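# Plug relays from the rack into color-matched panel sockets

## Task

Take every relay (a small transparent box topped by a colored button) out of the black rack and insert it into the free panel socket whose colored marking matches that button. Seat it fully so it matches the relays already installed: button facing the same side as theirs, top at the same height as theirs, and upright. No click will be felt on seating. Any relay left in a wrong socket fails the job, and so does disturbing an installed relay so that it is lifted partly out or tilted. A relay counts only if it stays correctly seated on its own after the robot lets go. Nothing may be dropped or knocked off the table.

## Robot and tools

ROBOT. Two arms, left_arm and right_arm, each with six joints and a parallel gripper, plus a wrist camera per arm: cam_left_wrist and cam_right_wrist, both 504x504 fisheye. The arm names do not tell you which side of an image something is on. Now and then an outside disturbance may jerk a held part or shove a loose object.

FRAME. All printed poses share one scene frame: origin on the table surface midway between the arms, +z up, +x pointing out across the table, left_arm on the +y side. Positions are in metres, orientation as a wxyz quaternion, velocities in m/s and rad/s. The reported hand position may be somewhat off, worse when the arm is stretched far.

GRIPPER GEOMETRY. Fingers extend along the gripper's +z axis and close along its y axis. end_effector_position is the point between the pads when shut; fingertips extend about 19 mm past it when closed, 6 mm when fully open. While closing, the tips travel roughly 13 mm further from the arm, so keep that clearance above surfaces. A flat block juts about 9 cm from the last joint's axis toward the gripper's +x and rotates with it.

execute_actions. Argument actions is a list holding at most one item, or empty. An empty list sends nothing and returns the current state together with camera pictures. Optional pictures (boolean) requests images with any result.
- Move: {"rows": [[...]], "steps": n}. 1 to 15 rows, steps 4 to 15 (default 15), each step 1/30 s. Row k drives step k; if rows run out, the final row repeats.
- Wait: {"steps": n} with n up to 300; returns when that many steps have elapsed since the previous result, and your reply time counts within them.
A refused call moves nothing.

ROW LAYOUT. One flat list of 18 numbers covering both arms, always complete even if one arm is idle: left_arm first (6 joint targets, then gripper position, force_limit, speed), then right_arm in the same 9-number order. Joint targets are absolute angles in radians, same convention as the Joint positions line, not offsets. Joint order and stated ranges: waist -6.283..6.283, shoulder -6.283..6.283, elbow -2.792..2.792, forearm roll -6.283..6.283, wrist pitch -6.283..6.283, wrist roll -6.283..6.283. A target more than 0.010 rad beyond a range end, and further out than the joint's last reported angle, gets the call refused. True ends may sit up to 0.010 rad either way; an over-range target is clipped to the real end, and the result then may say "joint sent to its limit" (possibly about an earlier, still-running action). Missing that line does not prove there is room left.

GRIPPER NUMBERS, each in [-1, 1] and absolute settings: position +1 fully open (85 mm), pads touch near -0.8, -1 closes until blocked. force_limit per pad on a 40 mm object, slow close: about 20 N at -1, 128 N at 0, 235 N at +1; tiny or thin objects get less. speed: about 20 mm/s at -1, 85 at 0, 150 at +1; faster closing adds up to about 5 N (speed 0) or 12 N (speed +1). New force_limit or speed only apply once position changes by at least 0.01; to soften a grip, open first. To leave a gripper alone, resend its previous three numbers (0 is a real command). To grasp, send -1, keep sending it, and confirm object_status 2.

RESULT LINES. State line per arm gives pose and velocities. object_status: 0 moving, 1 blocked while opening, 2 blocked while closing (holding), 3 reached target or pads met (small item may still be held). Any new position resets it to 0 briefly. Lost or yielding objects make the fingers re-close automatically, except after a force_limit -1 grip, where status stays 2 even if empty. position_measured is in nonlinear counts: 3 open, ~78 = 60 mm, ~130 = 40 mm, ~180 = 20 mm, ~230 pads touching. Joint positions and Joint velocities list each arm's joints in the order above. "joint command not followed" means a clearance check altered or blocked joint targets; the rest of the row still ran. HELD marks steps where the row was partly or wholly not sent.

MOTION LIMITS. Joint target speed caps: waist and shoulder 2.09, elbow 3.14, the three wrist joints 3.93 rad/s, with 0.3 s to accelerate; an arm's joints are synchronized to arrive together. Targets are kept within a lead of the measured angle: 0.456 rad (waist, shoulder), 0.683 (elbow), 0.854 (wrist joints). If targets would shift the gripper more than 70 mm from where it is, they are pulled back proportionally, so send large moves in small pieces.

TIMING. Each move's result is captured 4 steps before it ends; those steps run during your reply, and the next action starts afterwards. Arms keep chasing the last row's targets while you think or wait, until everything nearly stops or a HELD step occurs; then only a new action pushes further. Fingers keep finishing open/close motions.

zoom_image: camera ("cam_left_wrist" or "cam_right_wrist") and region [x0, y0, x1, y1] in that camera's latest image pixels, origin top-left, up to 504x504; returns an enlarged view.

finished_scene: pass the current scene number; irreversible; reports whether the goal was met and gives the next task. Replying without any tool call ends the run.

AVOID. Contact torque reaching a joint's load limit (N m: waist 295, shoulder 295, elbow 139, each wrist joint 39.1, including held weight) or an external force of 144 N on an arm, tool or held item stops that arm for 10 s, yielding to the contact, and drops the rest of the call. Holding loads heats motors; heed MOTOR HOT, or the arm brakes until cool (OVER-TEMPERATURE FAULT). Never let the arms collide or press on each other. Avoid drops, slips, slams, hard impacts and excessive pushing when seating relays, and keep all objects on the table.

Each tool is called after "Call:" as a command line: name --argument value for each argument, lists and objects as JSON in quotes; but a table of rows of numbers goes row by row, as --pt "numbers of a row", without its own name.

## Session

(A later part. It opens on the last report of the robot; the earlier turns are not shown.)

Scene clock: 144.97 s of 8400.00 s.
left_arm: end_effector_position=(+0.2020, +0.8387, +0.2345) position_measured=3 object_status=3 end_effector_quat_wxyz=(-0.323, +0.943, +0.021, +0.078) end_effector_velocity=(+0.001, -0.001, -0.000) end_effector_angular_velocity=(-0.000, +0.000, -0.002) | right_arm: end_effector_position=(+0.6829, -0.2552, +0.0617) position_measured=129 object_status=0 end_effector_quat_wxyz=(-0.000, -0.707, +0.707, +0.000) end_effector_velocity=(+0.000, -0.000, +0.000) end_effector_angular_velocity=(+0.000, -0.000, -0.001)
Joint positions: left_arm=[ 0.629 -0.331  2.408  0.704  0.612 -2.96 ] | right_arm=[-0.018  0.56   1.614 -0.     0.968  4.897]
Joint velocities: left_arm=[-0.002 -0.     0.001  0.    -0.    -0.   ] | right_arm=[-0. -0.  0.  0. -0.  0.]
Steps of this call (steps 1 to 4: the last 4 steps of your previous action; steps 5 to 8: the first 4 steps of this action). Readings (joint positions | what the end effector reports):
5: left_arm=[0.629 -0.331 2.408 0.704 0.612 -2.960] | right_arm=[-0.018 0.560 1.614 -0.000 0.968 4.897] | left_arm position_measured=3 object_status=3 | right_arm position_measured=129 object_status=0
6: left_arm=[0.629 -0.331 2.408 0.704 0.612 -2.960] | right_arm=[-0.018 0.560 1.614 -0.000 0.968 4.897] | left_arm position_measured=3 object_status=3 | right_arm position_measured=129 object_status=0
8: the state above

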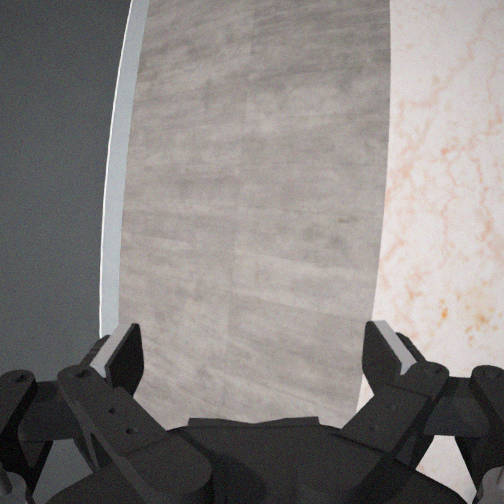

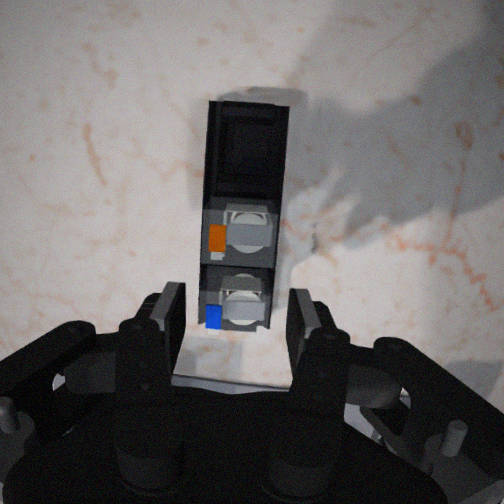

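Call:
execute_actions --actions '[{"rows":[[0.629,-0.331,2.408,0.704,0.612,-2.96,1,0,0,-0.0205,0.5592,1.6146,0,0.9678,4.895,0,0,0.5],[0.629,-0.331,2.408,0.704,0.612,-2.96,1,0,0,-0.0205,0.5592,1.6146,0,0.9678,4.895,0,0,0.5],[0.629,-0.331,2.408,0.704,0.612,-2.96,1,0,0,-0.0205,0.5592,1.6146,0,0.9678,4.895,0,0,0.5],[0.629,-0.331,2.408,0.704,0.612,-2.96,1,0,0,-0.0205,0.5592,1.6146,0,0.9678,4.895,-1,-0.3,0]],"steps":15}]'

Call:
execute_actions --actions '[{"rows":[[0.629,-0.331,2.408,0.704,0.612,-2.96,1,0,0,-0.0205,0.5592,1.6146,0,0.9678,4.895,-1,-0.3,0]],"steps":10}]' --pictures true

Scene clock: 145.60 s of 8400.00 s.
left_arm: end_effector_position=(+0.2020, +0.8387, +0.2345) position_measured=3 object_status=3 end_effector_quat_wxyz=(-0.323, +0.943, +0.021, +0.078) end_effector_velocity=(-0.000, -0.000, -0.000) end_effector_angular_velocity=(-0.001, +0.002, +0.000) | right_arm: end_effector_position=(+0.6828, -0.2570, +0.0619) position_measured=166 object_status=0 end_effector_quat_wxyz=(+0.000, -0.707, +0.707, -0.000) end_effector_velocity=(+0.000, +0.000, +0.001) end_effector_angular_velocity=(+0.000, -0.002, +0.001)
Joint positions: left_arm=[ 0.629 -0.331  2.408  0.704  0.612 -2.96 ] | right_arm=[-0.021  0.559  1.615  0.     0.968  4.895]
Joint velocities: left_arm=[-0.001 -0.     0.     0.     0.002 -0.   ] | right_arm=[ 0.    -0.002 -0.     0.     0.    -0.001]
Steps of this call (steps 1 to 4: the last 4 steps of your previous action; steps 5 to 8: the robot went on to your last target; steps 9 to 19: the first 11 steps of this action). Readings (joint positions | what the end effector reports):
9: left_arm=[0.629 -0.331 2.408 0.704 0.612 -2.960] | right_arm=[-0.018 0.560 1.614 -0.000 0.968 4.897] | left_arm position_measured=3 object_status=3 | right_arm position_measured=129 object_status=3
10: left_arm=[0.629 -0.331 2.408 0.704 0.612 -2.960] | right_arm=[-0.020 0.559 1.614 0.000 0.968 4.896] | left_arm position_measured=3 object_status=3 | right_arm position_measured=129 object_status=3
12: left_arm=[0.629 -0.331 2.408 0.704 0.612 -2.960] | right_arm=[-0.021 0.559 1.615 0.000 0.968 4.896] | left_arm position_measured=3 object_status=3 | right_arm position_measured=129 object_status=0
16: left_arm=[0.629 -0.331 2.408 0.704 0.612 -2.960] | right_arm=[-0.021 0.559 1.615 0.000 0.968 4.895] | left_arm position_measured=3 object_status=3 | right_arm position_measured=145 object_status=0
19: the state above

Scene clock: 145.93 s of 8400.00 s.
left_arm: end_effector_position=(+0.2020, +0.8387, +0.2345) position_measured=3 object_status=3 end_effector_quat_wxyz=(-0.323, +0.943, +0.021, +0.078) end_effector_velocity=(-0.000, +0.000, +0.000) end_effector_angular_velocity=(-0.000, -0.001, +0.002) | right_arm: end_effector_position=(+0.6828, -0.2570, +0.0619) position_measured=172 object_status=2 end_effector_quat_wxyz=(+0.000, -0.707, +0.707, -0.000) end_effector_velocity=(+0.000, -0.001, +0.000) end_effector_angular_velocity=(+0.000, -0.000, -0.001)
Joint positions: left_arm=[ 0.629 -0.331  2.408  0.704  0.612 -2.96 ] | right_arm=[-0.021  0.559  1.615  0.     0.968  4.895]
Joint velocities: left_arm=[-0.    -0.    -0.    -0.     0.001 -0.002] | right_arm=[-0.001 -0.     0.     0.    -0.    -0.   ]
Steps of this call (steps 1 to 4: the last 4 steps of your previous action; steps 5 to 10: the first 6 steps of this action). Readings (joint positions | what the end effector reports):
5: left_arm=[0.629 -0.331 2.408 0.704 0.612 -2.960] | right_arm=[-0.021 0.559 1.615 0.000 0.968 4.895] | left_arm position_measured=3 object_status=3 | right_arm position_measured=172 object_status=0
6: left_arm=[0.629 -0.331 2.408 0.704 0.612 -2.960] | right_arm=[-0.021 0.559 1.615 0.000 0.968 4.895] | left_arm position_measured=3 object_status=3 | right_arm position_measured=172 object_status=0
8: left_arm=[0.629 -0.331 2.408 0.704 0.612 -2.960] | right_arm=[-0.021 0.559 1.615 0.000 0.968 4.895] | left_arm position_measured=3 object_status=3 | right_arm position_measured=172 object_status=2
10: the state above

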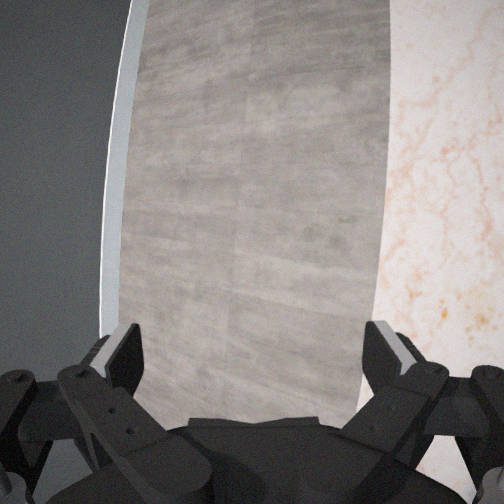

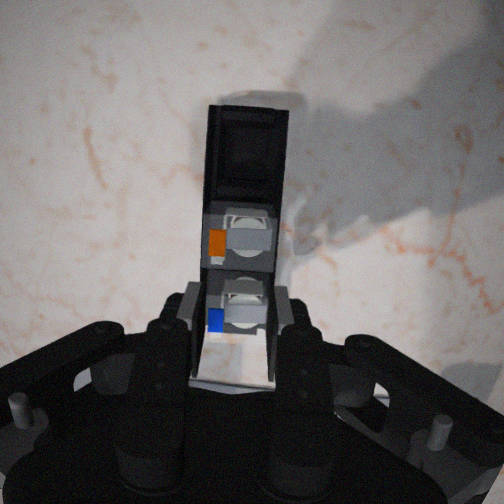

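Call:
execute_actions --actions '[{"rows":[[0.629,-0.331,2.408,0.704,0.612,-2.96,1,0,0,-0.0205,0.556,1.6125,0,0.9731,4.895,-1,-0.3,0],[0.629,-0.331,2.408,0.704,0.612,-2.96,1,0,0,-0.0205,0.553,1.6105,0,0.9781,4.895,-1,-0.3,0],[0.629,-0.331,2.408,0.704,0.612,-2.96,1,0,0,-0.0205,0.549,1.6075,0,0.9851,4.895,-1,-0.3,0],[0.629,-0.331,2.408,0.704,0.612,-2.96,1,0,0,-0.0205,0.544,1.604,0,0.9936,4.895,-1,-0.3,0],[0.629,-0.331,2.408,0.704,0.612,-2.96,1,0,0,-0.0205,0.539,1.6002,0,1.0024,4.895,-1,-0.3,0],[0.629,-0.331,2.408,0.704,0.612,-2.96,1,0,0,-0.0205,0.5344,1.5966,0,1.0106,4.895,-1,-0.3,0],[0.629,-0.331,2.408,0.704,0.612,-2.96,1,0,0,-0.0205,0.526,1.5895,0,1.0261,4.895,-1,-0.3,0],[0.629,-0.331,2.408,0.704,0.612,-2.96,1,0,0,-0.0205,0.518,1.5825,0,1.0411,4.895,-1,-0.3,0],[0.629,-0.331,2.408,0.704,0.612,-2.96,1,0,0,-0.0205,0.51,1.575,0,1.0566,4.895,-1,-0.3,0],[0.629,-0.331,2.408,0.704,0.612,-2.96,1,0,0,-0.0205,0.502,1.567,0,1.0726,4.895,-1,-0.3,0],[0.629,-0.331,2.408,0.704,0.612,-2.96,1,0,0,-0.0205,0.4925,1.5595,0,1.0896,4.895,-1,-0.3,0]],"steps":15}]' --pictures true

Scene clock: 146.83 s of 8400.00 s.
left_arm: end_effector_position=(+0.2020, +0.8387, +0.2345) position_measured=3 object_status=3 end_effector_quat_wxyz=(-0.323, +0.943, +0.021, +0.078) end_effector_velocity=(-0.001, +0.000, -0.000) end_effector_angular_velocity=(-0.001, -0.000, +0.002) | right_arm: end_effector_position=(+0.6829, -0.2570, +0.1219) position_measured=172 object_status=2 end_effector_quat_wxyz=(+0.000, -0.707, +0.707, -0.000) end_effector_velocity=(-0.002, -0.001, +0.295) end_effector_angular_velocity=(+0.000, -0.001, -0.000)
Joint positions: left_arm=[ 0.629 -0.331  2.408  0.704  0.612 -2.96 ] | right_arm=[-0.021  0.508  1.573  0.     1.06   4.895]
Joint velocities: left_arm=[ 0.002 -0.     0.001  0.    -0.    -0.001] | right_arm=[-0.    -0.237 -0.222  0.     0.458 -0.   ]
Steps of this call (steps 1 to 4: the last 4 steps of your previous action; steps 5 to 15: the robot went on to your last target; step 16: nothing new was sent; steps 17 to 27: the first 11 steps of this action). Readings (joint positions | what the end effector reports):
17: left_arm=[0.629 -0.331 2.408 0.704 0.612 -2.960] | right_arm=[-0.021 0.559 1.615 0.000 0.968 4.895] | left_arm position_measured=3 object_status=3 | right_arm position_measured=172 object_status=2
18: left_arm=[0.629 -0.331 2.408 0.704 0.612 -2.960] | right_arm=[-0.021 0.558 1.614 0.000 0.970 4.895] | left_arm position_measured=3 object_status=3 | right_arm position_measured=172 object_status=2
20: left_arm=[0.629 -0.331 2.408 0.704 0.612 -2.960] | right_arm=[-0.021 0.551 1.609 0.000 0.981 4.895] | left_arm position_measured=3 object_status=3 | right_arm position_measured=172 object_status=2
24: left_arm=[0.629 -0.331 2.408 0.704 0.612 -2.960] | right_arm=[-0.021 0.531 1.594 0.000 1.017 4.895] | left_arm position_measured=3 object_status=3 | right_arm position_measured=172 object_status=2
27: the state above

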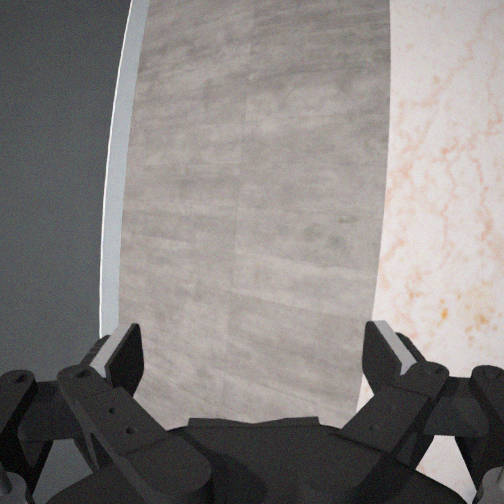

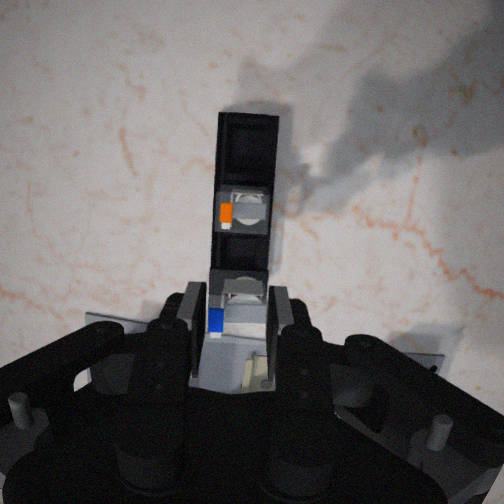

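Call:
execute_actions --actions '[{"rows":[[0.629,-0.331,2.408,0.704,0.612,-2.96,1,0,0,0.2159,0.572,1.437,0,1.1326,2.075,-1,-0.3,0]],"steps":15}]'

Call:
execute_actions --actions '[{"rows":[[0.629,-0.331,2.408,0.704,0.612,-2.96,1,0,0,0.2159,0.572,1.437,0,1.1326,2.075,-1,-0.3,0]],"steps":15}]'

Call:
execute_actions --actions '[{"rows":[[0.629,-0.331,2.408,0.704,0.612,-2.96,1,0,0,0.2159,0.585,1.452,0,1.1046,2.075,-1,-0.3,0],[0.629,-0.331,2.408,0.704,0.612,-2.96,1,0,0,0.2159,0.585,1.452,0,1.1046,2.075,-1,-0.3,0],[0.629,-0.331,2.408,0.704,0.612,-2.96,1,0,0,0.2159,0.585,1.452,0,1.1046,2.075,-1,-0.3,0],[0.629,-0.331,2.408,0.704,0.612,-2.96,1,0,0,0.2159,0.585,1.452,0,1.1046,2.075,-1,-0.3,0],[0.629,-0.331,2.408,0.704,0.612,-2.96,1,0,0,0.2159,0.5997,1.4666,0,1.0753,2.075,-1,-0.3,0]],"steps":15}]' --pictures true

Scene clock: 147.47 s of 8400.00 s.
left_arm: end_effector_position=(+0.2020, +0.8387, +0.2345) position_measured=3 object_status=3 end_effector_quat_wxyz=(-0.323, +0.943, +0.021, +0.078) end_effector_velocity=(-0.001, -0.000, -0.001) end_effector_angular_velocity=(-0.001, +0.002, -0.001) | right_arm: end_effector_position=(+0.6807, -0.1491, +0.1394) position_measured=172 object_status=2 end_effector_quat_wxyz=(-0.000, +0.910, -0.414, +0.000) end_effector_velocity=(-0.031, +0.364, -0.007) end_effector_angular_velocity=(-0.000, -0.000, +3.234)
Joint positions: left_arm=[ 0.629 -0.331  2.408  0.704  0.612 -2.96 ] | right_arm=[ 0.11   0.536  1.492 -0.     1.113  4.309]
Joint velocities: left_arm=[ 0.001  0.     0.001  0.    -0.     0.002] | right_arm=[ 0.435  0.147 -0.226 -0.     0.079 -2.799]
Steps of this call (steps 1 to 4: the last 4 steps of your previous action; steps 5 to 8: the robot went on to your last target; steps 9 to 19: the first 11 steps of this action). Readings (joint positions | what the end effector reports):
9: left_arm=[0.629 -0.331 2.408 0.704 0.612 -2.960] | right_arm=[-0.020 0.492 1.560 0.000 1.090 4.895] | left_arm position_measured=3 object_status=3 | right_arm position_measured=172 object_status=2
10: left_arm=[0.629 -0.331 2.408 0.704 0.612 -2.960] | right_arm=[-0.019 0.493 1.559 -0.000 1.090 4.888] | left_arm position_measured=3 object_status=3 | right_arm position_measured=172 object_status=2
12: left_arm=[0.629 -0.331 2.408 0.704 0.612 -2.960] | right_arm=[-0.003 0.498 1.551 -0.000 1.093 4.832] | left_arm position_measured=3 object_status=3 | right_arm position_measured=172 object_status=2
16: left_arm=[0.629 -0.331 2.408 0.704 0.612 -2.960] | right_arm=[0.063 0.520 1.516 -0.000 1.105 4.568] | left_arm position_measured=3 object_status=3 | right_arm position_measured=172 object_status=2
19: the state above

Scene clock: 147.97 s of 8400.00 s.
left_arm: end_effector_position=(+0.2020, +0.8387, +0.2345) position_measured=3 object_status=3 end_effector_quat_wxyz=(-0.323, +0.943, +0.021, +0.078) end_effector_velocity=(-0.001, +0.000, -0.000) end_effector_angular_velocity=(-0.001, +0.001, +0.001) | right_arm: end_effector_position=(+0.6684, -0.0637, +0.1375) position_measured=172 object_status=2 end_effector_quat_wxyz=(+0.000, +0.856, +0.517, +0.000) end_effector_velocity=(-0.006, +0.029, -0.000) end_effector_angular_velocity=(+0.000, -0.000, +3.181)
Joint positions: left_arm=[ 0.629 -0.331  2.408  0.704  0.612 -2.96 ] | right_arm=[ 0.212  0.571  1.439 -0.     1.132  2.471]
Joint velocities: left_arm=[ 0.001  0.001  0.     0.     0.001 -0.   ] | right_arm=[ 0.035  0.011 -0.018 -0.     0.006 -3.146]
Steps of this call (steps 1 to 4: the last 4 steps of your previous action; steps 5 to 15: the first 11 steps of this action). Readings (joint positions | what the end effector reports):
5: left_arm=[0.629 -0.331 2.408 0.704 0.612 -2.960] | right_arm=[0.174 0.558 1.459 -0.000 1.125 3.735] | left_arm position_measured=3 object_status=3 | right_arm position_measured=172 object_status=2
6: left_arm=[0.629 -0.331 2.408 0.704 0.612 -2.960] | right_arm=[0.182 0.561 1.454 -0.000 1.126 3.607] | left_arm position_measured=3 object_status=3 | right_arm position_measured=172 object_status=2
8: left_arm=[0.629 -0.331 2.408 0.704 0.612 -2.960] | right_arm=[0.195 0.565 1.448 -0.000 1.129 3.350] | left_arm position_measured=3 object_status=3 | right_arm position_measured=172 object_status=2
12: left_arm=[0.629 -0.331 2.408 0.704 0.612 -2.960] | right_arm=[0.207 0.569 1.441 -0.000 1.131 2.837] | left_arm position_measured=3 object_status=3 | right_arm position_measured=172 object_status=2
15: the state above

Scene clock: 148.47 s of 8400.00 s.
left_arm: end_effector_position=(+0.2020, +0.8387, +0.2345) position_measured=3 object_status=3 end_effector_quat_wxyz=(-0.323, +0.943, +0.021, +0.078) end_effector_velocity=(-0.001, +0.000, -0.000) end_effector_angular_velocity=(-0.000, +0.001, +0.002) | right_arm: end_effector_position=(+0.6676, -0.0603, +0.0990) position_measured=172 object_status=2 end_effector_quat_wxyz=(-0.000, +0.736, +0.677, -0.000) end_effector_velocity=(+0.001, +0.000, +0.003) end_effector_angular_velocity=(+0.002, -0.005, +0.001)
Joint positions: left_arm=[ 0.629 -0.331  2.408  0.704  0.612 -2.96 ] | right_arm=[ 0.216  0.6    1.466 -0.     1.075  2.075]
Joint velocities: left_arm=[ 0.001 -0.     0.     0.     0.001 -0.   ] | right_arm=[-0.    -0.004 -0.    -0.    -0.001 -0.001]
Steps of this call (steps 1 to 4: the last 4 steps of your previous action; steps 5 to 15: the first 11 steps of this action). Readings (joint positions | what the end effector reports):
5: left_arm=[0.629 -0.331 2.408 0.704 0.612 -2.960] | right_arm=[0.216 0.572 1.437 -0.000 1.133 2.118] | left_arm position_measured=3 object_status=3 | right_arm position_measured=172 object_status=2
6: left_arm=[0.629 -0.331 2.408 0.704 0.612 -2.960] | right_arm=[0.216 0.573 1.439 -0.000 1.129 2.091] | left_arm position_measured=3 object_status=3 | right_arm position_measured=172 object_status=2
8: left_arm=[0.629 -0.331 2.408 0.704 0.612 -2.960] | right_arm=[0.216 0.585 1.452 -0.000 1.107 2.076] | left_arm position_measured=3 object_status=3 | right_arm position_measured=172 object_status=2
12: left_arm=[0.629 -0.331 2.408 0.704 0.612 -2.960] | right_arm=[0.216 0.600 1.467 -0.000 1.077 2.075] | left_arm position_measured=3 object_status=3 | right_arm position_measured=172 object_status=2
15: the state above

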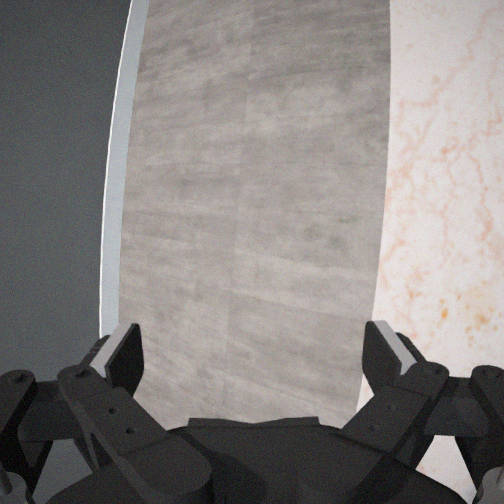

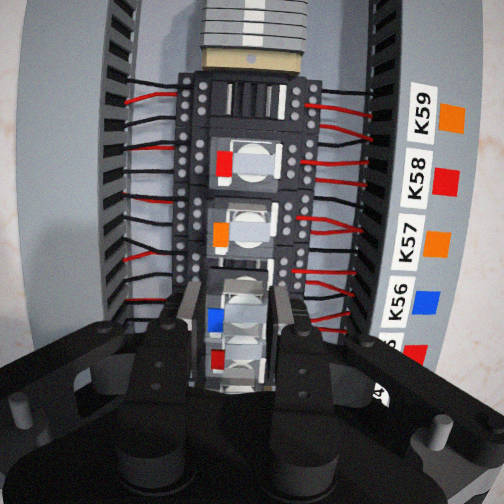

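Call:
execute_actions --actions '[{"rows":[[0.629,-0.331,2.408,0.704,0.612,-2.96,1,0,0,0.2159,0.6001,1.4659,0,1.0756,2.075,-1,-0.3,0],[0.629,-0.331,2.408,0.704,0.612,-2.96,1,0,0,0.2159,0.6001,1.4659,0,1.0756,2.075,-1,-0.3,0],[0.629,-0.331,2.408,0.704,0.612,-2.96,1,0,0,0.2159,0.6009,1.4666,0,1.0741,2.075,-1,-0.3,0],[0.629,-0.331,2.408,0.704,0.612,-2.96,1,0,0,0.2159,0.6017,1.4673,0,1.0726,2.075,-1,-0.3,0],[0.629,-0.331,2.408,0.704,0.612,-2.96,1,0,0,0.2159,0.6025,1.468,0,1.0711,2.075,-1,-0.3,0],[0.629,-0.331,2.408,0.704,0.612,-2.96,1,0,0,0.2159,0.6033,1.4687,0,1.0696,2.075,-1,-0.3,0],[0.629,-0.331,2.408,0.704,0.612,-2.96,1,0,0,0.2159,0.604,1.4694,0,1.0682,2.075,-1,-0.3,0],[0.629,-0.331,2.408,0.704,0.612,-2.96,1,0,0,0.2159,0.6048,1.4701,0,1.0667,2.075,-1,-0.3,0],[0.629,-0.331,2.408,0.704,0.612,-2.96,1,0,0,0.2159,0.6056,1.4708,0,1.0652,2.075,-1,-0.3,0],[0.629,-0.331,2.408,0.704,0.612,-2.96,1,0,0,0.2159,0.6063,1.4715,0,1.0638,2.075,-1,-0.3,0]],"steps":15}]' --pictures true

Scene clock: 152.20 s of 8400.00 s.
left_arm: end_effector_position=(+0.2020, +0.8387, +0.2345) position_measured=3 object_status=3 end_effector_quat_wxyz=(-0.323, +0.943, +0.021, +0.078) end_effector_velocity=(+0.001, -0.000, +0.000) end_effector_angular_velocity=(+0.001, -0.001, -0.003) | right_arm: end_effector_position=(+0.6678, -0.0602, +0.0919) position_measured=172 object_status=2 end_effector_quat_wxyz=(+0.000, +0.736, +0.677, +0.000) end_effector_velocity=(-0.001, -0.001, -0.021) end_effector_angular_velocity=(-0.001, +0.003, -0.000)
Joint positions: left_arm=[ 0.629 -0.331  2.408  0.704  0.612 -2.96 ] | right_arm=[0.216 0.606 1.471 0.    1.064 2.075]
Joint velocities: left_arm=[-0.001  0.    -0.    -0.    -0.002  0.001] | right_arm=[-0.     0.016  0.015  0.    -0.028  0.   ]
Steps of this call (steps 1 to 4: the last 4 steps of your previous action; steps 5 to 15: the robot went on to your last target; steps 16 to 90: nothing new was sent; then 0.37 s passed at rest; steps 91 to 101: the first 11 steps of this action). Readings (joint positions | what the end effector reports):
91: left_arm=[0.629 -0.331 2.408 0.704 0.612 -2.960] | right_arm=[0.216 0.600 1.467 -0.000 1.075 2.075] | left_arm position_measured=3 object_status=3 | right_arm position_measured=172 object_status=2
92: left_arm=[0.629 -0.331 2.408 0.704 0.612 -2.960] | right_arm=[0.216 0.600 1.466 0.000 1.075 2.075] | left_arm position_measured=3 object_status=3 | right_arm position_measured=172 object_status=2
94: left_arm=[0.629 -0.331 2.408 0.704 0.612 -2.960] | right_arm=[0.216 0.600 1.466 0.000 1.075 2.075] | left_arm position_measured=3 object_status=3 | right_arm position_measured=172 object_status=2
98: left_arm=[0.629 -0.331 2.408 0.704 0.612 -2.960] | right_arm=[0.216 0.603 1.469 0.000 1.069 2.075] | left_arm position_measured=3 object_status=3 | right_arm position_measured=172 object_status=2
101: the state above

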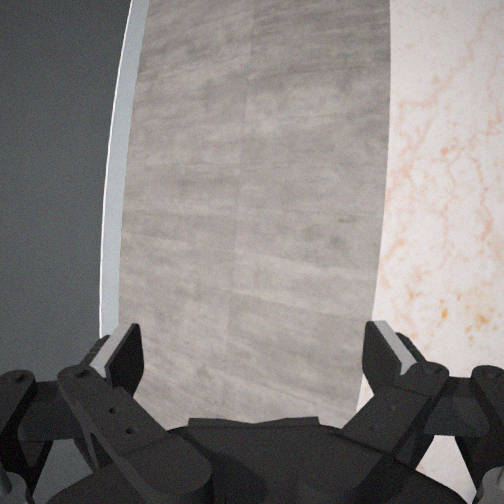

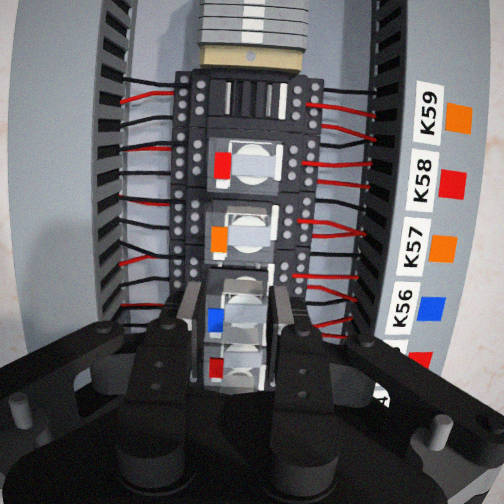

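Button still at 319. Continue to ~.086.

Call:
execute_actions --actions '[{"rows":[[0.629,-0.331,2.408,0.704,0.612,-2.96,1,0,0,0.2159,0.6067,1.4718,0,1.0631,2.075,-1,-0.3,0],[0.629,-0.331,2.408,0.704,0.612,-2.96,1,0,0,0.2159,0.6071,1.4722,0,1.0623,2.075,-1,-0.3,0],[0.629,-0.331,2.408,0.704,0.612,-2.96,1,0,0,0.2159,0.6075,1.4726,0,1.0615,2.075,-1,-0.3,0],[0.629,-0.331,2.408,0.704,0.612,-2.96,1,0,0,0.2159,0.6079,1.4729,0,1.0608,2.075,-1,-0.3,0],[0.629,-0.331,2.408,0.704,0.612,-2.96,1,0,0,0.2159,0.6083,1.4733,0,1.06,2.075,-1,-0.3,0],[0.629,-0.331,2.408,0.704,0.612,-2.96,1,0,0,0.2159,0.6087,1.4736,0,1.0593,2.075,-1,-0.3,0],[0.629,-0.331,2.408,0.704,0.612,-2.96,1,0,0,0.2159,0.6091,1.4739,0,1.0586,2.075,-1,-0.3,0],[0.629,-0.331,2.408,0.704,0.612,-2.96,1,0,0,0.2159,0.6095,1.4743,0,1.0578,2.075,-1,-0.3,0],[0.629,-0.331,2.408,0.704,0.612,-2.96,1,0,0,0.2159,0.6099,1.4746,0,1.0571,2.075,-1,-0.3,0],[0.629,-0.331,2.408,0.704,0.612,-2.96,1,0,0,0.2159,0.6103,1.4749,0,1.0564,2.075,-1,-0.3,0],[0.629,-0.331,2.408,0.704,0.612,-2.96,1,0,0,0.2159,0.6107,1.4753,0,1.0556,2.075,-1,-0.3,0]],"steps":15}]'

Call:
execute_actions --actions '[{"rows":[[0.629,-0.331,2.408,0.704,0.612,-2.96,1,0,0,0.2159,0.6107,1.4753,0,1.0556,2.075,-1,-0.3,0]],"steps":8}]' --pictures true

Scene clock: 152.97 s of 8400.00 s.
left_arm: end_effector_position=(+0.2020, +0.8387, +0.2345) position_measured=3 object_status=3 end_effector_quat_wxyz=(-0.323, +0.943, +0.021, +0.078) end_effector_velocity=(+0.000, -0.000, -0.000) end_effector_angular_velocity=(-0.000, -0.001, -0.001) | right_arm: end_effector_position=(+0.6680, -0.0601, +0.0871) position_measured=172 object_status=2 end_effector_quat_wxyz=(+0.000, +0.736, +0.677, +0.000) end_effector_velocity=(+0.001, +0.001, -0.013) end_effector_angular_velocity=(+0.002, -0.004, +0.000)
Joint positions: left_arm=[ 0.629 -0.331  2.408  0.704  0.612 -2.96 ] | right_arm=[0.216 0.61  1.474 0.    1.057 2.075]
Joint velocities: left_arm=[-0.001  0.     0.    -0.    -0.001 -0.001] | right_arm=[ 0.001  0.011  0.009  0.    -0.023  0.   ]
Steps of this call (steps 1 to 4: the last 4 steps of your previous action; steps 5 to 12: the robot went on to your last target; steps 13 to 23: the first 11 steps of this action). Readings (joint positions | what the end effector reports):
13: left_arm=[0.629 -0.331 2.408 0.704 0.612 -2.960] | right_arm=[0.216 0.606 1.472 0.000 1.064 2.075] | left_arm position_measured=3 object_status=3 | right_arm position_measured=172 object_status=2
14: left_arm=[0.629 -0.331 2.408 0.704 0.612 -2.960] | right_arm=[0.216 0.607 1.472 0.000 1.063 2.075] | left_arm position_measured=3 object_status=3 | right_arm position_measured=172 object_status=2
16: left_arm=[0.629 -0.331 2.408 0.704 0.612 -2.960] | right_arm=[0.216 0.607 1.472 0.000 1.062 2.075] | left_arm position_measured=3 object_status=3 | right_arm position_measured=172 object_status=2
20: left_arm=[0.629 -0.331 2.408 0.704 0.612 -2.960] | right_arm=[0.216 0.609 1.474 0.000 1.059 2.075] | left_arm position_measured=3 object_status=3 | right_arm position_measured=172 object_status=2
23: the state above

Scene clock: 153.23 s of 8400.00 s.
left_arm: end_effector_position=(+0.2020, +0.8387, +0.2345) position_measured=3 object_status=3 end_effector_quat_wxyz=(-0.323, +0.943, +0.021, +0.078) end_effector_velocity=(+0.000, -0.000, -0.000) end_effector_angular_velocity=(-0.000, +0.000, -0.001) | right_arm: end_effector_position=(+0.6679, -0.0602, +0.0861) position_measured=172 object_status=2 end_effector_quat_wxyz=(+0.000, +0.736, +0.677, +0.000) end_effector_velocity=(+0.000, -0.001, -0.002) end_effector_angular_velocity=(-0.001, +0.002, -0.001)
Joint positions: left_arm=[ 0.629 -0.331  2.408  0.704  0.612 -2.96 ] | right_arm=[0.216 0.61  1.475 0.    1.056 2.075]
Joint velocities: left_arm=[-0.001  0.    -0.    -0.    -0.     0.   ] | right_arm=[-0.001  0.003  0.     0.    -0.     0.   ]
Steps of this call (steps 1 to 4: the last 4 steps of your previous action; steps 5 to 8: the first 4 steps of this action). Readings (joint positions | what the end effector reports):
5: left_arm=[0.629 -0.331 2.408 0.704 0.612 -2.960] | right_arm=[0.216 0.610 1.475 0.000 1.056 2.075] | left_arm position_measured=3 object_status=3 | right_arm position_measured=172 object_status=2
6: left_arm=[0.629 -0.331 2.408 0.704 0.612 -2.960] | right_arm=[0.216 0.610 1.475 0.000 1.056 2.075] | left_arm position_measured=3 object_status=3 | right_arm position_measured=172 object_status=2
8: the state above

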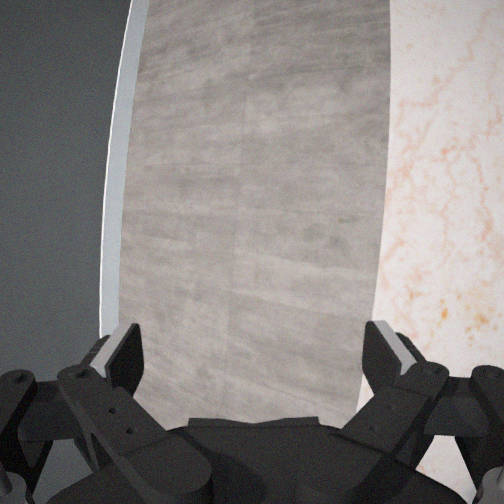

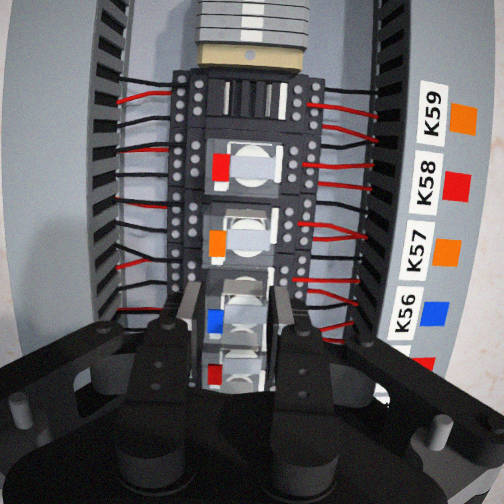

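Call:
execute_actions --actions '[{"rows":[[0.629,-0.331,2.408,0.704,0.612,-2.96,1,0,0,0.2159,0.6111,1.4756,0,1.0549,2.075,-1,-0.3,0],[0.629,-0.331,2.408,0.704,0.612,-2.96,1,0,0,0.2159,0.6115,1.476,0,1.0541,2.075,-1,-0.3,0],[0.629,-0.331,2.408,0.704,0.612,-2.96,1,0,0,0.2159,0.6119,1.4763,0,1.0534,2.075,-1,-0.3,0],[0.629,-0.331,2.408,0.704,0.612,-2.96,1,0,0,0.2159,0.6123,1.4766,0,1.0527,2.075,-1,-0.3,0],[0.629,-0.331,2.408,0.704,0.612,-2.96,1,0,0,0.2159,0.6127,1.477,0,1.0519,2.075,-1,-0.3,0],[0.629,-0.331,2.408,0.704,0.612,-2.96,1,0,0,0.2159,0.6131,1.4773,0,1.0512,2.075,-1,-0.3,0]],"steps":14}]' --pictures true

Call:
zoom_image --camera "cam_right_wrist" --region '[160,200,320,390]'

Scene clock: 153.87 s of 8400.00 s.
left_arm: end_effector_position=(+0.2020, +0.8387, +0.2345) position_measured=3 object_status=3 end_effector_quat_wxyz=(-0.323, +0.943, +0.021, +0.078) end_effector_velocity=(+0.000, +0.000, +0.001) end_effector_angular_velocity=(+0.001, -0.002, +0.000) | right_arm: end_effector_position=(+0.6676, -0.0603, +0.0822) position_measured=172 object_status=2 end_effector_quat_wxyz=(-0.000, +0.736, +0.677, -0.000) end_effector_velocity=(+0.002, +0.002, +0.001) end_effector_angular_velocity=(+0.001, -0.003, +0.001)
Joint positions: left_arm=[ 0.629 -0.331  2.408  0.704  0.612 -2.96 ] | right_arm=[0.216 0.614 1.478 0.    1.051 2.075]
Joint velocities: left_arm=[ 0.001 -0.    -0.001  0.    -0.001 -0.   ] | right_arm=[ 0.001  0.001 -0.004  0.    -0.    -0.   ]
Steps of this call (steps 1 to 4: the last 4 steps of your previous action; steps 5 to 9: the robot went on to your last target; steps 10 to 19: the first 10 steps of this action). Readings (joint positions | what the end effector reports):
10: left_arm=[0.629 -0.331 2.408 0.704 0.612 -2.960] | right_arm=[0.216 0.611 1.475 0.000 1.056 2.075] | left_arm position_measured=3 object_status=3 | right_arm position_measured=172 object_status=2
11: left_arm=[0.629 -0.331 2.408 0.704 0.612 -2.960] | right_arm=[0.216 0.611 1.475 0.000 1.055 2.075] | left_arm position_measured=3 object_status=3 | right_arm position_measured=172 object_status=2
13: left_arm=[0.629 -0.331 2.408 0.704 0.612 -2.960] | right_arm=[0.216 0.612 1.476 0.000 1.054 2.075] | left_arm position_measured=3 object_status=3 | right_arm position_measured=172 object_status=2
17: left_arm=[0.629 -0.331 2.408 0.704 0.612 -2.960] | right_arm=[0.216 0.614 1.478 0.000 1.051 2.075] | left_arm position_measured=3 object_status=3 | right_arm position_measured=172 object_status=2
19: the state above

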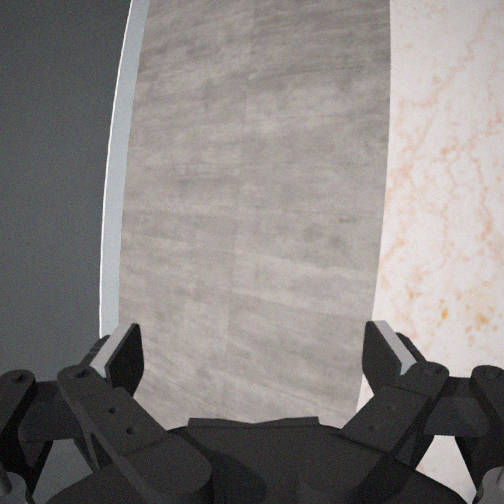

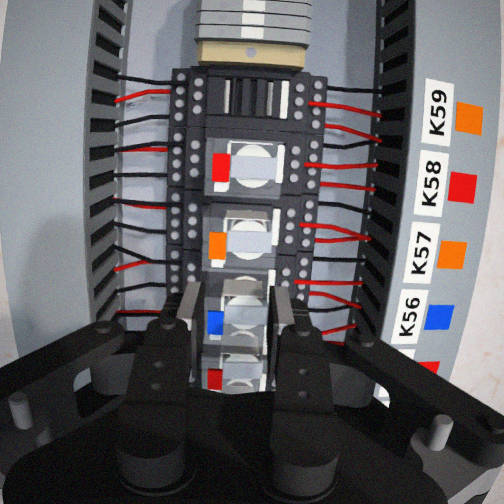

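Region (160, 200, 320, 390) of cam_right_wrist's 504x504 image, scaled by 2.653, with more detail than that image has; it fills the left 424 columns of this view, and the rest is white.

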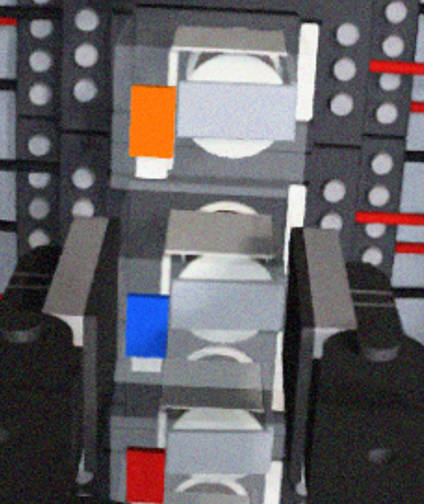

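Call:
execute_actions --actions '[{"rows":[[0.629,-0.331,2.408,0.704,0.612,-2.96,1,0,0,0.2159,0.6135,1.4776,0,1.0505,2.075,-1,-0.3,0],[0.629,-0.331,2.408,0.704,0.612,-2.96,1,0,0,0.2159,0.6139,1.478,0,1.0497,2.075,-1,-0.3,0],[0.629,-0.331,2.408,0.704,0.612,-2.96,1,0,0,0.2159,0.6143,1.4783,0,1.049,2.075,-1,-0.3,0],[0.629,-0.331,2.408,0.704,0.612,-2.96,1,0,0,0.2159,0.6147,1.4786,0,1.0483,2.075,-1,-0.3,0],[0.629,-0.331,2.408,0.704,0.612,-2.96,1,0,0,0.2159,0.6151,1.479,0,1.0475,2.075,-1,-0.3,0],[0.629,-0.331,2.408,0.704,0.612,-2.96,1,0,0,0.2159,0.6155,1.4793,0,1.0468,2.075,-1,-0.3,0]],"steps":14}]' --pictures true

Scene clock: 154.50 s of 8400.00 s.
left_arm: end_effector_position=(+0.2020, +0.8387, +0.2345) position_measured=3 object_status=3 end_effector_quat_wxyz=(-0.323, +0.943, +0.021, +0.078) end_effector_velocity=(-0.000, +0.000, +0.000) end_effector_angular_velocity=(+0.000, -0.000, +0.002) | right_arm: end_effector_position=(+0.6679, -0.0602, +0.0803) position_measured=172 object_status=2 end_effector_quat_wxyz=(+0.000, +0.736, +0.677, +0.000) end_effector_velocity=(+0.000, -0.000, -0.000) end_effector_angular_velocity=(+0.000, -0.000, -0.001)
Joint positions: left_arm=[ 0.629 -0.331  2.408  0.704  0.612 -2.96 ] | right_arm=[0.216 0.615 1.479 0.    1.047 2.075]
Joint velocities: left_arm=[ 0.    -0.    -0.    -0.     0.001 -0.001] | right_arm=[-0.     0.     0.001  0.    -0.001  0.   ]
Steps of this call (steps 1 to 4: the last 4 steps of your previous action; steps 5 to 9: the robot went on to your last target; steps 10 to 19: the first 10 steps of this action). Readings (joint positions | what the end effector reports):
10: left_arm=[0.629 -0.331 2.408 0.704 0.612 -2.960] | right_arm=[0.216 0.614 1.477 0.000 1.051 2.075] | left_arm position_measured=3 object_status=3 | right_arm position_measured=172 object_status=2
11: left_arm=[0.629 -0.331 2.408 0.704 0.612 -2.960] | right_arm=[0.216 0.614 1.477 0.000 1.051 2.075] | left_arm position_measured=3 object_status=3 | right_arm position_measured=172 object_status=2
13: left_arm=[0.629 -0.331 2.408 0.704 0.612 -2.960] | right_arm=[0.216 0.614 1.478 0.000 1.050 2.075] | left_arm position_measured=3 object_status=3 | right_arm position_measured=172 object_status=2
17: left_arm=[0.629 -0.331 2.408 0.704 0.612 -2.960] | right_arm=[0.216 0.615 1.479 0.000 1.047 2.075] | left_arm position_measured=3 object_status=3 | right_arm position_measured=172 object_status=2
19: the state above

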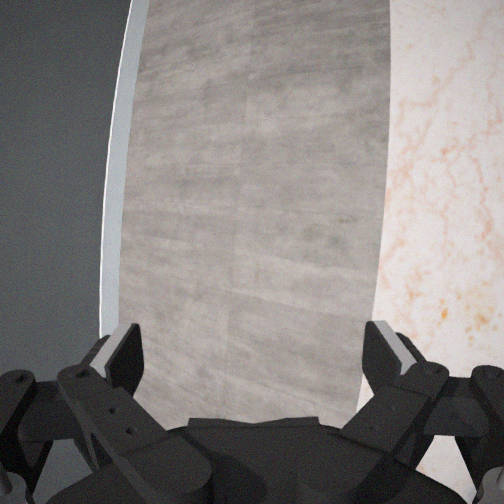

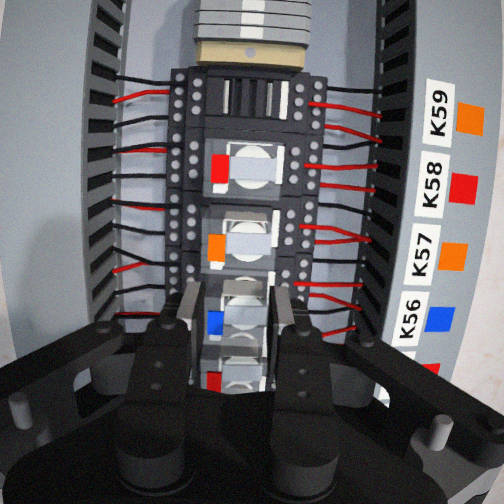

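Call:
execute_actions --actions '[{"rows":[[0.629,-0.331,2.408,0.704,0.612,-2.96,1,0,0,0.2159,0.6159,1.4796,0,1.0461,2.075,-1,-0.3,0],[0.629,-0.331,2.408,0.704,0.612,-2.96,1,0,0,0.2159,0.6163,1.48,0,1.0453,2.075,-1,-0.3,0],[0.629,-0.331,2.408,0.704,0.612,-2.96,1,0,0,0.2159,0.6167,1.4803,0,1.0446,2.075,-1,-0.3,0]],"steps":12}]' --pictures true

Call:
zoom_image --camera "cam_right_wrist" --region '[160,200,320,390]'

Scene clock: 154.90 s of 8400.00 s.
left_arm: end_effector_position=(+0.2020, +0.8387, +0.2345) position_measured=3 object_status=3 end_effector_quat_wxyz=(-0.323, +0.943, +0.021, +0.078) end_effector_velocity=(+0.001, -0.001, -0.000) end_effector_angular_velocity=(-0.001, -0.001, -0.000) | right_arm: end_effector_position=(+0.6678, -0.0601, +0.0787) position_measured=172 object_status=2 end_effector_quat_wxyz=(+0.000, +0.736, +0.677, +0.000) end_effector_velocity=(-0.000, -0.000, -0.001) end_effector_angular_velocity=(-0.001, +0.001, +0.001)
Joint positions: left_arm=[ 0.629 -0.331  2.408  0.704  0.612 -2.96 ] | right_arm=[0.216 0.616 1.48  0.    1.045 2.075]
Joint velocities: left_arm=[-0.002  0.     0.    -0.    -0.    -0.002] | right_arm=[ 0.     0.001  0.001 -0.001 -0.     0.   ]
Steps of this call (steps 1 to 4: the last 4 steps of your previous action; steps 5 to 12: the first 8 steps of this action). Readings (joint positions | what the end effector reports):
5: left_arm=[0.629 -0.331 2.408 0.704 0.612 -2.960] | right_arm=[0.216 0.615 1.479 0.000 1.047 2.075] | left_arm position_measured=3 object_status=3 | right_arm position_measured=172 object_status=2
6: left_arm=[0.629 -0.331 2.408 0.704 0.612 -2.960] | right_arm=[0.216 0.616 1.479 0.000 1.046 2.075] | left_arm position_measured=3 object_status=3 | right_arm position_measured=172 object_status=2
8: left_arm=[0.629 -0.331 2.408 0.704 0.612 -2.960] | right_arm=[0.216 0.616 1.480 0.000 1.045 2.075] | left_arm position_measured=3 object_status=3 | right_arm position_measured=172 object_status=2
12: the state above

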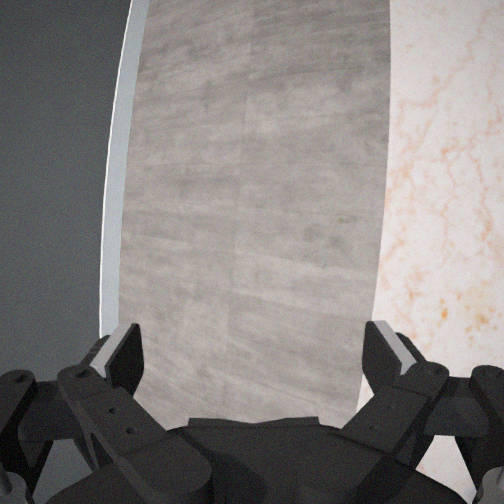

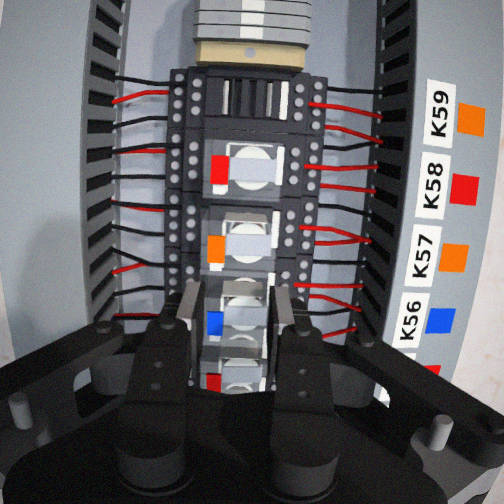

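Region (160, 200, 320, 390) of cam_right_wrist's 504x504 image, scaled by 2.653, with more detail than that image has; it fills the left 424 columns of this view, and the rest is white.

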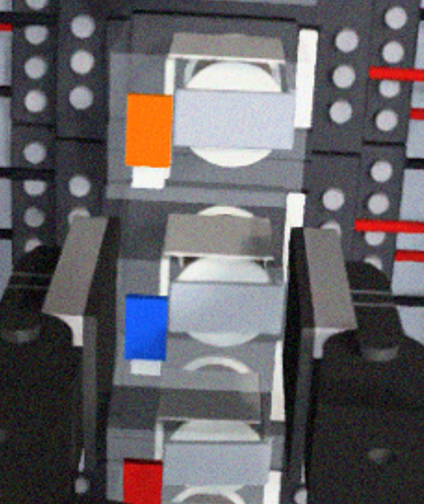

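Call:
execute_actions --actions '[{"rows":[[0.629,-0.331,2.408,0.704,0.612,-2.96,1,0,0,0.2159,0.6167,1.4803,0,1.0446,2.075,0,0,0.5],[0.629,-0.331,2.408,0.704,0.612,-2.96,1,0,0,0.2159,0.6167,1.4803,0,1.0446,2.075,0,0,0.5],[0.629,-0.331,2.408,0.704,0.612,-2.96,1,0,0,0.2159,0.6167,1.4803,0,1.0446,2.075,0,0,0.5],[0.629,-0.331,2.408,0.704,0.612,-2.96,1,0,0,0.2159,0.6167,1.4803,0,1.0446,2.075,0,0,0.5],[0.629,-0.331,2.408,0.704,0.612,-2.96,1,0,0,0.2159,0.6167,1.4803,0,1.0446,2.075,0,0,0.5],[0.629,-0.331,2.408,0.704,0.612,-2.96,1,0,0,0.2159,0.6167,1.4803,0,1.0446,2.075,0,0,0.5],[0.629,-0.331,2.408,0.704,0.612,-2.96,1,0,0,0.2159,0.6167,1.4803,0,1.0446,2.075,0,0,0.5],[0.629,-0.331,2.408,0.704,0.612,-2.96,1,0,0,0.2159,0.6075,1.4726,0,1.0615,2.075,0,0,0.5],[0.629,-0.331,2.408,0.704,0.612,-2.96,1,0,0,0.2159,0.6,1.466,0,1.0756,2.075,0,0,0.5],[0.629,-0.331,2.408,0.704,0.612,-2.96,1,0,0,0.2159,0.5775,1.4428,0,1.1213,2.075,0,0,0.5]],"steps":15}]'

Call:
execute_actions --actions '[{"rows":[[0.629,-0.331,2.408,0.704,0.612,-2.96,1,0,0,0.2166,0.5775,1.4428,0,1.1213,3.6455,1,0,0.5]],"steps":15}]'

Call:
execute_actions --actions '[{"rows":[[0.629,-0.331,2.408,0.704,0.612,-2.96,1,0,0,0.2166,0.5775,1.4428,0,1.1213,3.6455,1,0,0.5],[0.629,-0.331,2.408,0.704,0.612,-2.96,1,0,0,0.2166,0.5775,1.4428,0,1.1213,3.6455,1,0,0.5],[0.629,-0.331,2.408,0.704,0.612,-2.96,1,0,0,0.2166,0.5775,1.4428,0,1.1213,3.6455,1,0,0.5],[0.629,-0.331,2.408,0.704,0.612,-2.96,1,0,0,0.2166,0.5775,1.4428,0,1.1213,3.6455,1,0,0.5],[0.629,-0.331,2.408,0.704,0.612,-2.96,1,0,0,0.2166,0.6093,1.4695,0,1.0628,3.6455,1,0,0.5]],"steps":15}]' --pictures true

Call:
zoom_image --camera "cam_right_wrist" --region '[100,220,400,390]'

Scene clock: 155.90 s of 8400.00 s.
left_arm: end_effector_position=(+0.2020, +0.8387, +0.2345) position_measured=3 object_status=3 end_effector_quat_wxyz=(-0.323, +0.943, +0.021, +0.078) end_effector_velocity=(+0.001, -0.000, +0.000) end_effector_angular_velocity=(+0.000, -0.001, -0.001) | right_arm: end_effector_position=(+0.6679, -0.0603, +0.1052) position_measured=129 object_status=0 end_effector_quat_wxyz=(-0.000, +0.736, +0.677, -0.000) end_effector_velocity=(-0.009, -0.003, +0.471) end_effector_angular_velocity=(-0.014, +0.031, +0.001)
Joint positions: left_arm=[ 0.629 -0.331  2.408  0.704  0.612 -2.96 ] | right_arm=[ 0.216  0.596  1.461 -0.     1.086  2.075]
Joint velocities: left_arm=[-0.002  0.    -0.001  0.     0.001 -0.001] | right_arm=[ 0.001 -0.355 -0.347  0.     0.736 -0.   ]
Steps of this call (steps 1 to 4: the last 4 steps of your previous action; steps 5 to 15: the robot went on to your last target; steps 16 to 19: nothing new was sent; steps 20 to 30: the first 11 steps of this action). Readings (joint positions | what the end effector reports):
20: left_arm=[0.629 -0.331 2.408 0.704 0.612 -2.960] | right_arm=[0.216 0.617 1.480 0.000 1.045 2.075] | left_arm position_measured=3 object_status=3 | right_arm position_measured=172 object_status=0
21: left_arm=[0.629 -0.331 2.408 0.704 0.612 -2.960] | right_arm=[0.216 0.617 1.480 0.000 1.045 2.075] | left_arm position_measured=3 object_status=3 | right_arm position_measured=172 object_status=0
23: left_arm=[0.629 -0.331 2.408 0.704 0.612 -2.960] | right_arm=[0.216 0.618 1.481 -0.000 1.044 2.075] | left_arm position_measured=3 object_status=3 | right_arm position_measured=158 object_status=0
27: left_arm=[0.629 -0.331 2.408 0.704 0.612 -2.960] | right_arm=[0.216 0.618 1.480 -0.000 1.045 2.075] | left_arm position_measured=3 object_status=3 | right_arm position_measured=132 object_status=0
30: the state above

Scene clock: 156.40 s of 8400.00 s.
left_arm: end_effector_position=(+0.2020, +0.8387, +0.2345) position_measured=3 object_status=3 end_effector_quat_wxyz=(-0.323, +0.943, +0.021, +0.078) end_effector_velocity=(-0.000, -0.000, -0.000) end_effector_angular_velocity=(-0.000, +0.001, -0.001) | right_arm: end_effector_position=(+0.6676, -0.0599, +0.1299) position_measured=45 object_status=0 end_effector_quat_wxyz=(-0.000, +0.925, +0.380, +0.000) end_effector_velocity=(-0.000, +0.001, -0.001) end_effector_angular_velocity=(+0.000, +0.001, -3.814)
Joint positions: left_arm=[ 0.629 -0.331  2.408  0.704  0.612 -2.96 ] | right_arm=[0.216 0.577 1.443 0.    1.121 2.783]
Joint velocities: left_arm=[-0.    -0.     0.     0.     0.     0.002] | right_arm=[0.001 0.001 0.    0.    0.    3.815]
Steps of this call (steps 1 to 4: the last 4 steps of your previous action; steps 5 to 15: the first 11 steps of this action). Readings (joint positions | what the end effector reports):
5: left_arm=[0.629 -0.331 2.408 0.704 0.612 -2.960] | right_arm=[0.216 0.577 1.443 0.000 1.121 2.075] | left_arm position_measured=3 object_status=3 | right_arm position_measured=129 object_status=0
6: left_arm=[0.629 -0.331 2.408 0.704 0.612 -2.960] | right_arm=[0.216 0.577 1.443 0.000 1.121 2.082] | left_arm position_measured=3 object_status=3 | right_arm position_measured=128 object_status=0
8: left_arm=[0.629 -0.331 2.408 0.704 0.612 -2.960] | right_arm=[0.216 0.577 1.443 0.000 1.121 2.138] | left_arm position_measured=3 object_status=3 | right_arm position_measured=115 object_status=0
12: left_arm=[0.629 -0.331 2.408 0.704 0.612 -2.960] | right_arm=[0.216 0.577 1.443 0.000 1.121 2.424] | left_arm position_measured=3 object_status=3 | right_arm position_measured=76 object_status=0
15: the state above

Scene clock: 156.90 s of 8400.00 s.
left_arm: end_effector_position=(+0.2020, +0.8387, +0.2345) position_measured=3 object_status=3 end_effector_quat_wxyz=(-0.323, +0.943, +0.021, +0.078) end_effector_velocity=(-0.001, +0.000, +0.000) end_effector_angular_velocity=(-0.000, +0.002, +0.001) | right_arm: end_effector_position=(+0.6687, -0.0591, +0.0894) position_measured=3 object_status=3 end_effector_quat_wxyz=(+0.000, +0.999, -0.042, -0.000) end_effector_velocity=(+0.002, -0.000, +0.002) end_effector_angular_velocity=(+0.003, -0.006, -0.003)
Joint positions: left_arm=[ 0.629 -0.331  2.408  0.704  0.612 -2.96 ] | right_arm=[ 0.217  0.61   1.469 -0.     1.063  3.645]
Joint velocities: left_arm=[ 0.    -0.    -0.    -0.     0.003  0.   ] | right_arm=[-0.001 -0.002 -0.     0.    -0.004  0.002]
Steps of this call (steps 1 to 4: the last 4 steps of your previous action; steps 5 to 15: the first 11 steps of this action). Readings (joint positions | what the end effector reports):
5: left_arm=[0.629 -0.331 2.408 0.704 0.612 -2.960] | right_arm=[0.217 0.577 1.443 0.000 1.121 3.369] | left_arm position_measured=3 object_status=3 | right_arm position_measured=6 object_status=0
6: left_arm=[0.629 -0.331 2.408 0.704 0.612 -2.960] | right_arm=[0.217 0.577 1.443 0.000 1.121 3.451] | left_arm position_measured=3 object_status=3 | right_arm position_measured=5 object_status=0
8: left_arm=[0.629 -0.331 2.408 0.704 0.612 -2.960] | right_arm=[0.217 0.577 1.443 0.000 1.121 3.572] | left_arm position_measured=3 object_status=3 | right_arm position_measured=3 object_status=0
12: left_arm=[0.629 -0.331 2.408 0.704 0.612 -2.960] | right_arm=[0.217 0.601 1.463 -0.000 1.078 3.645] | left_arm position_measured=3 object_status=3 | right_arm position_measured=3 object_status=0
15: the state above

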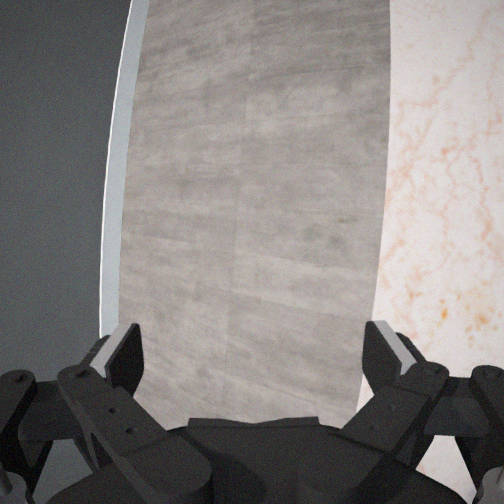

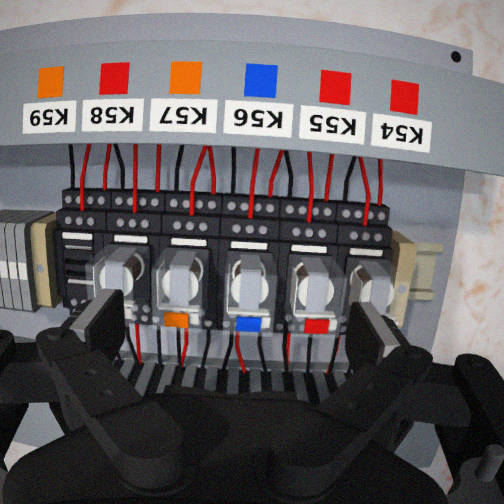

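Region (100, 220, 400, 390) of cam_right_wrist's 504x504 image, scaled by 1.680, with more detail than that image has; it fills the top 286 rows of this view, and the rest is white.

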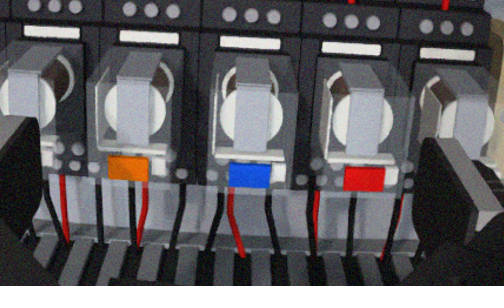

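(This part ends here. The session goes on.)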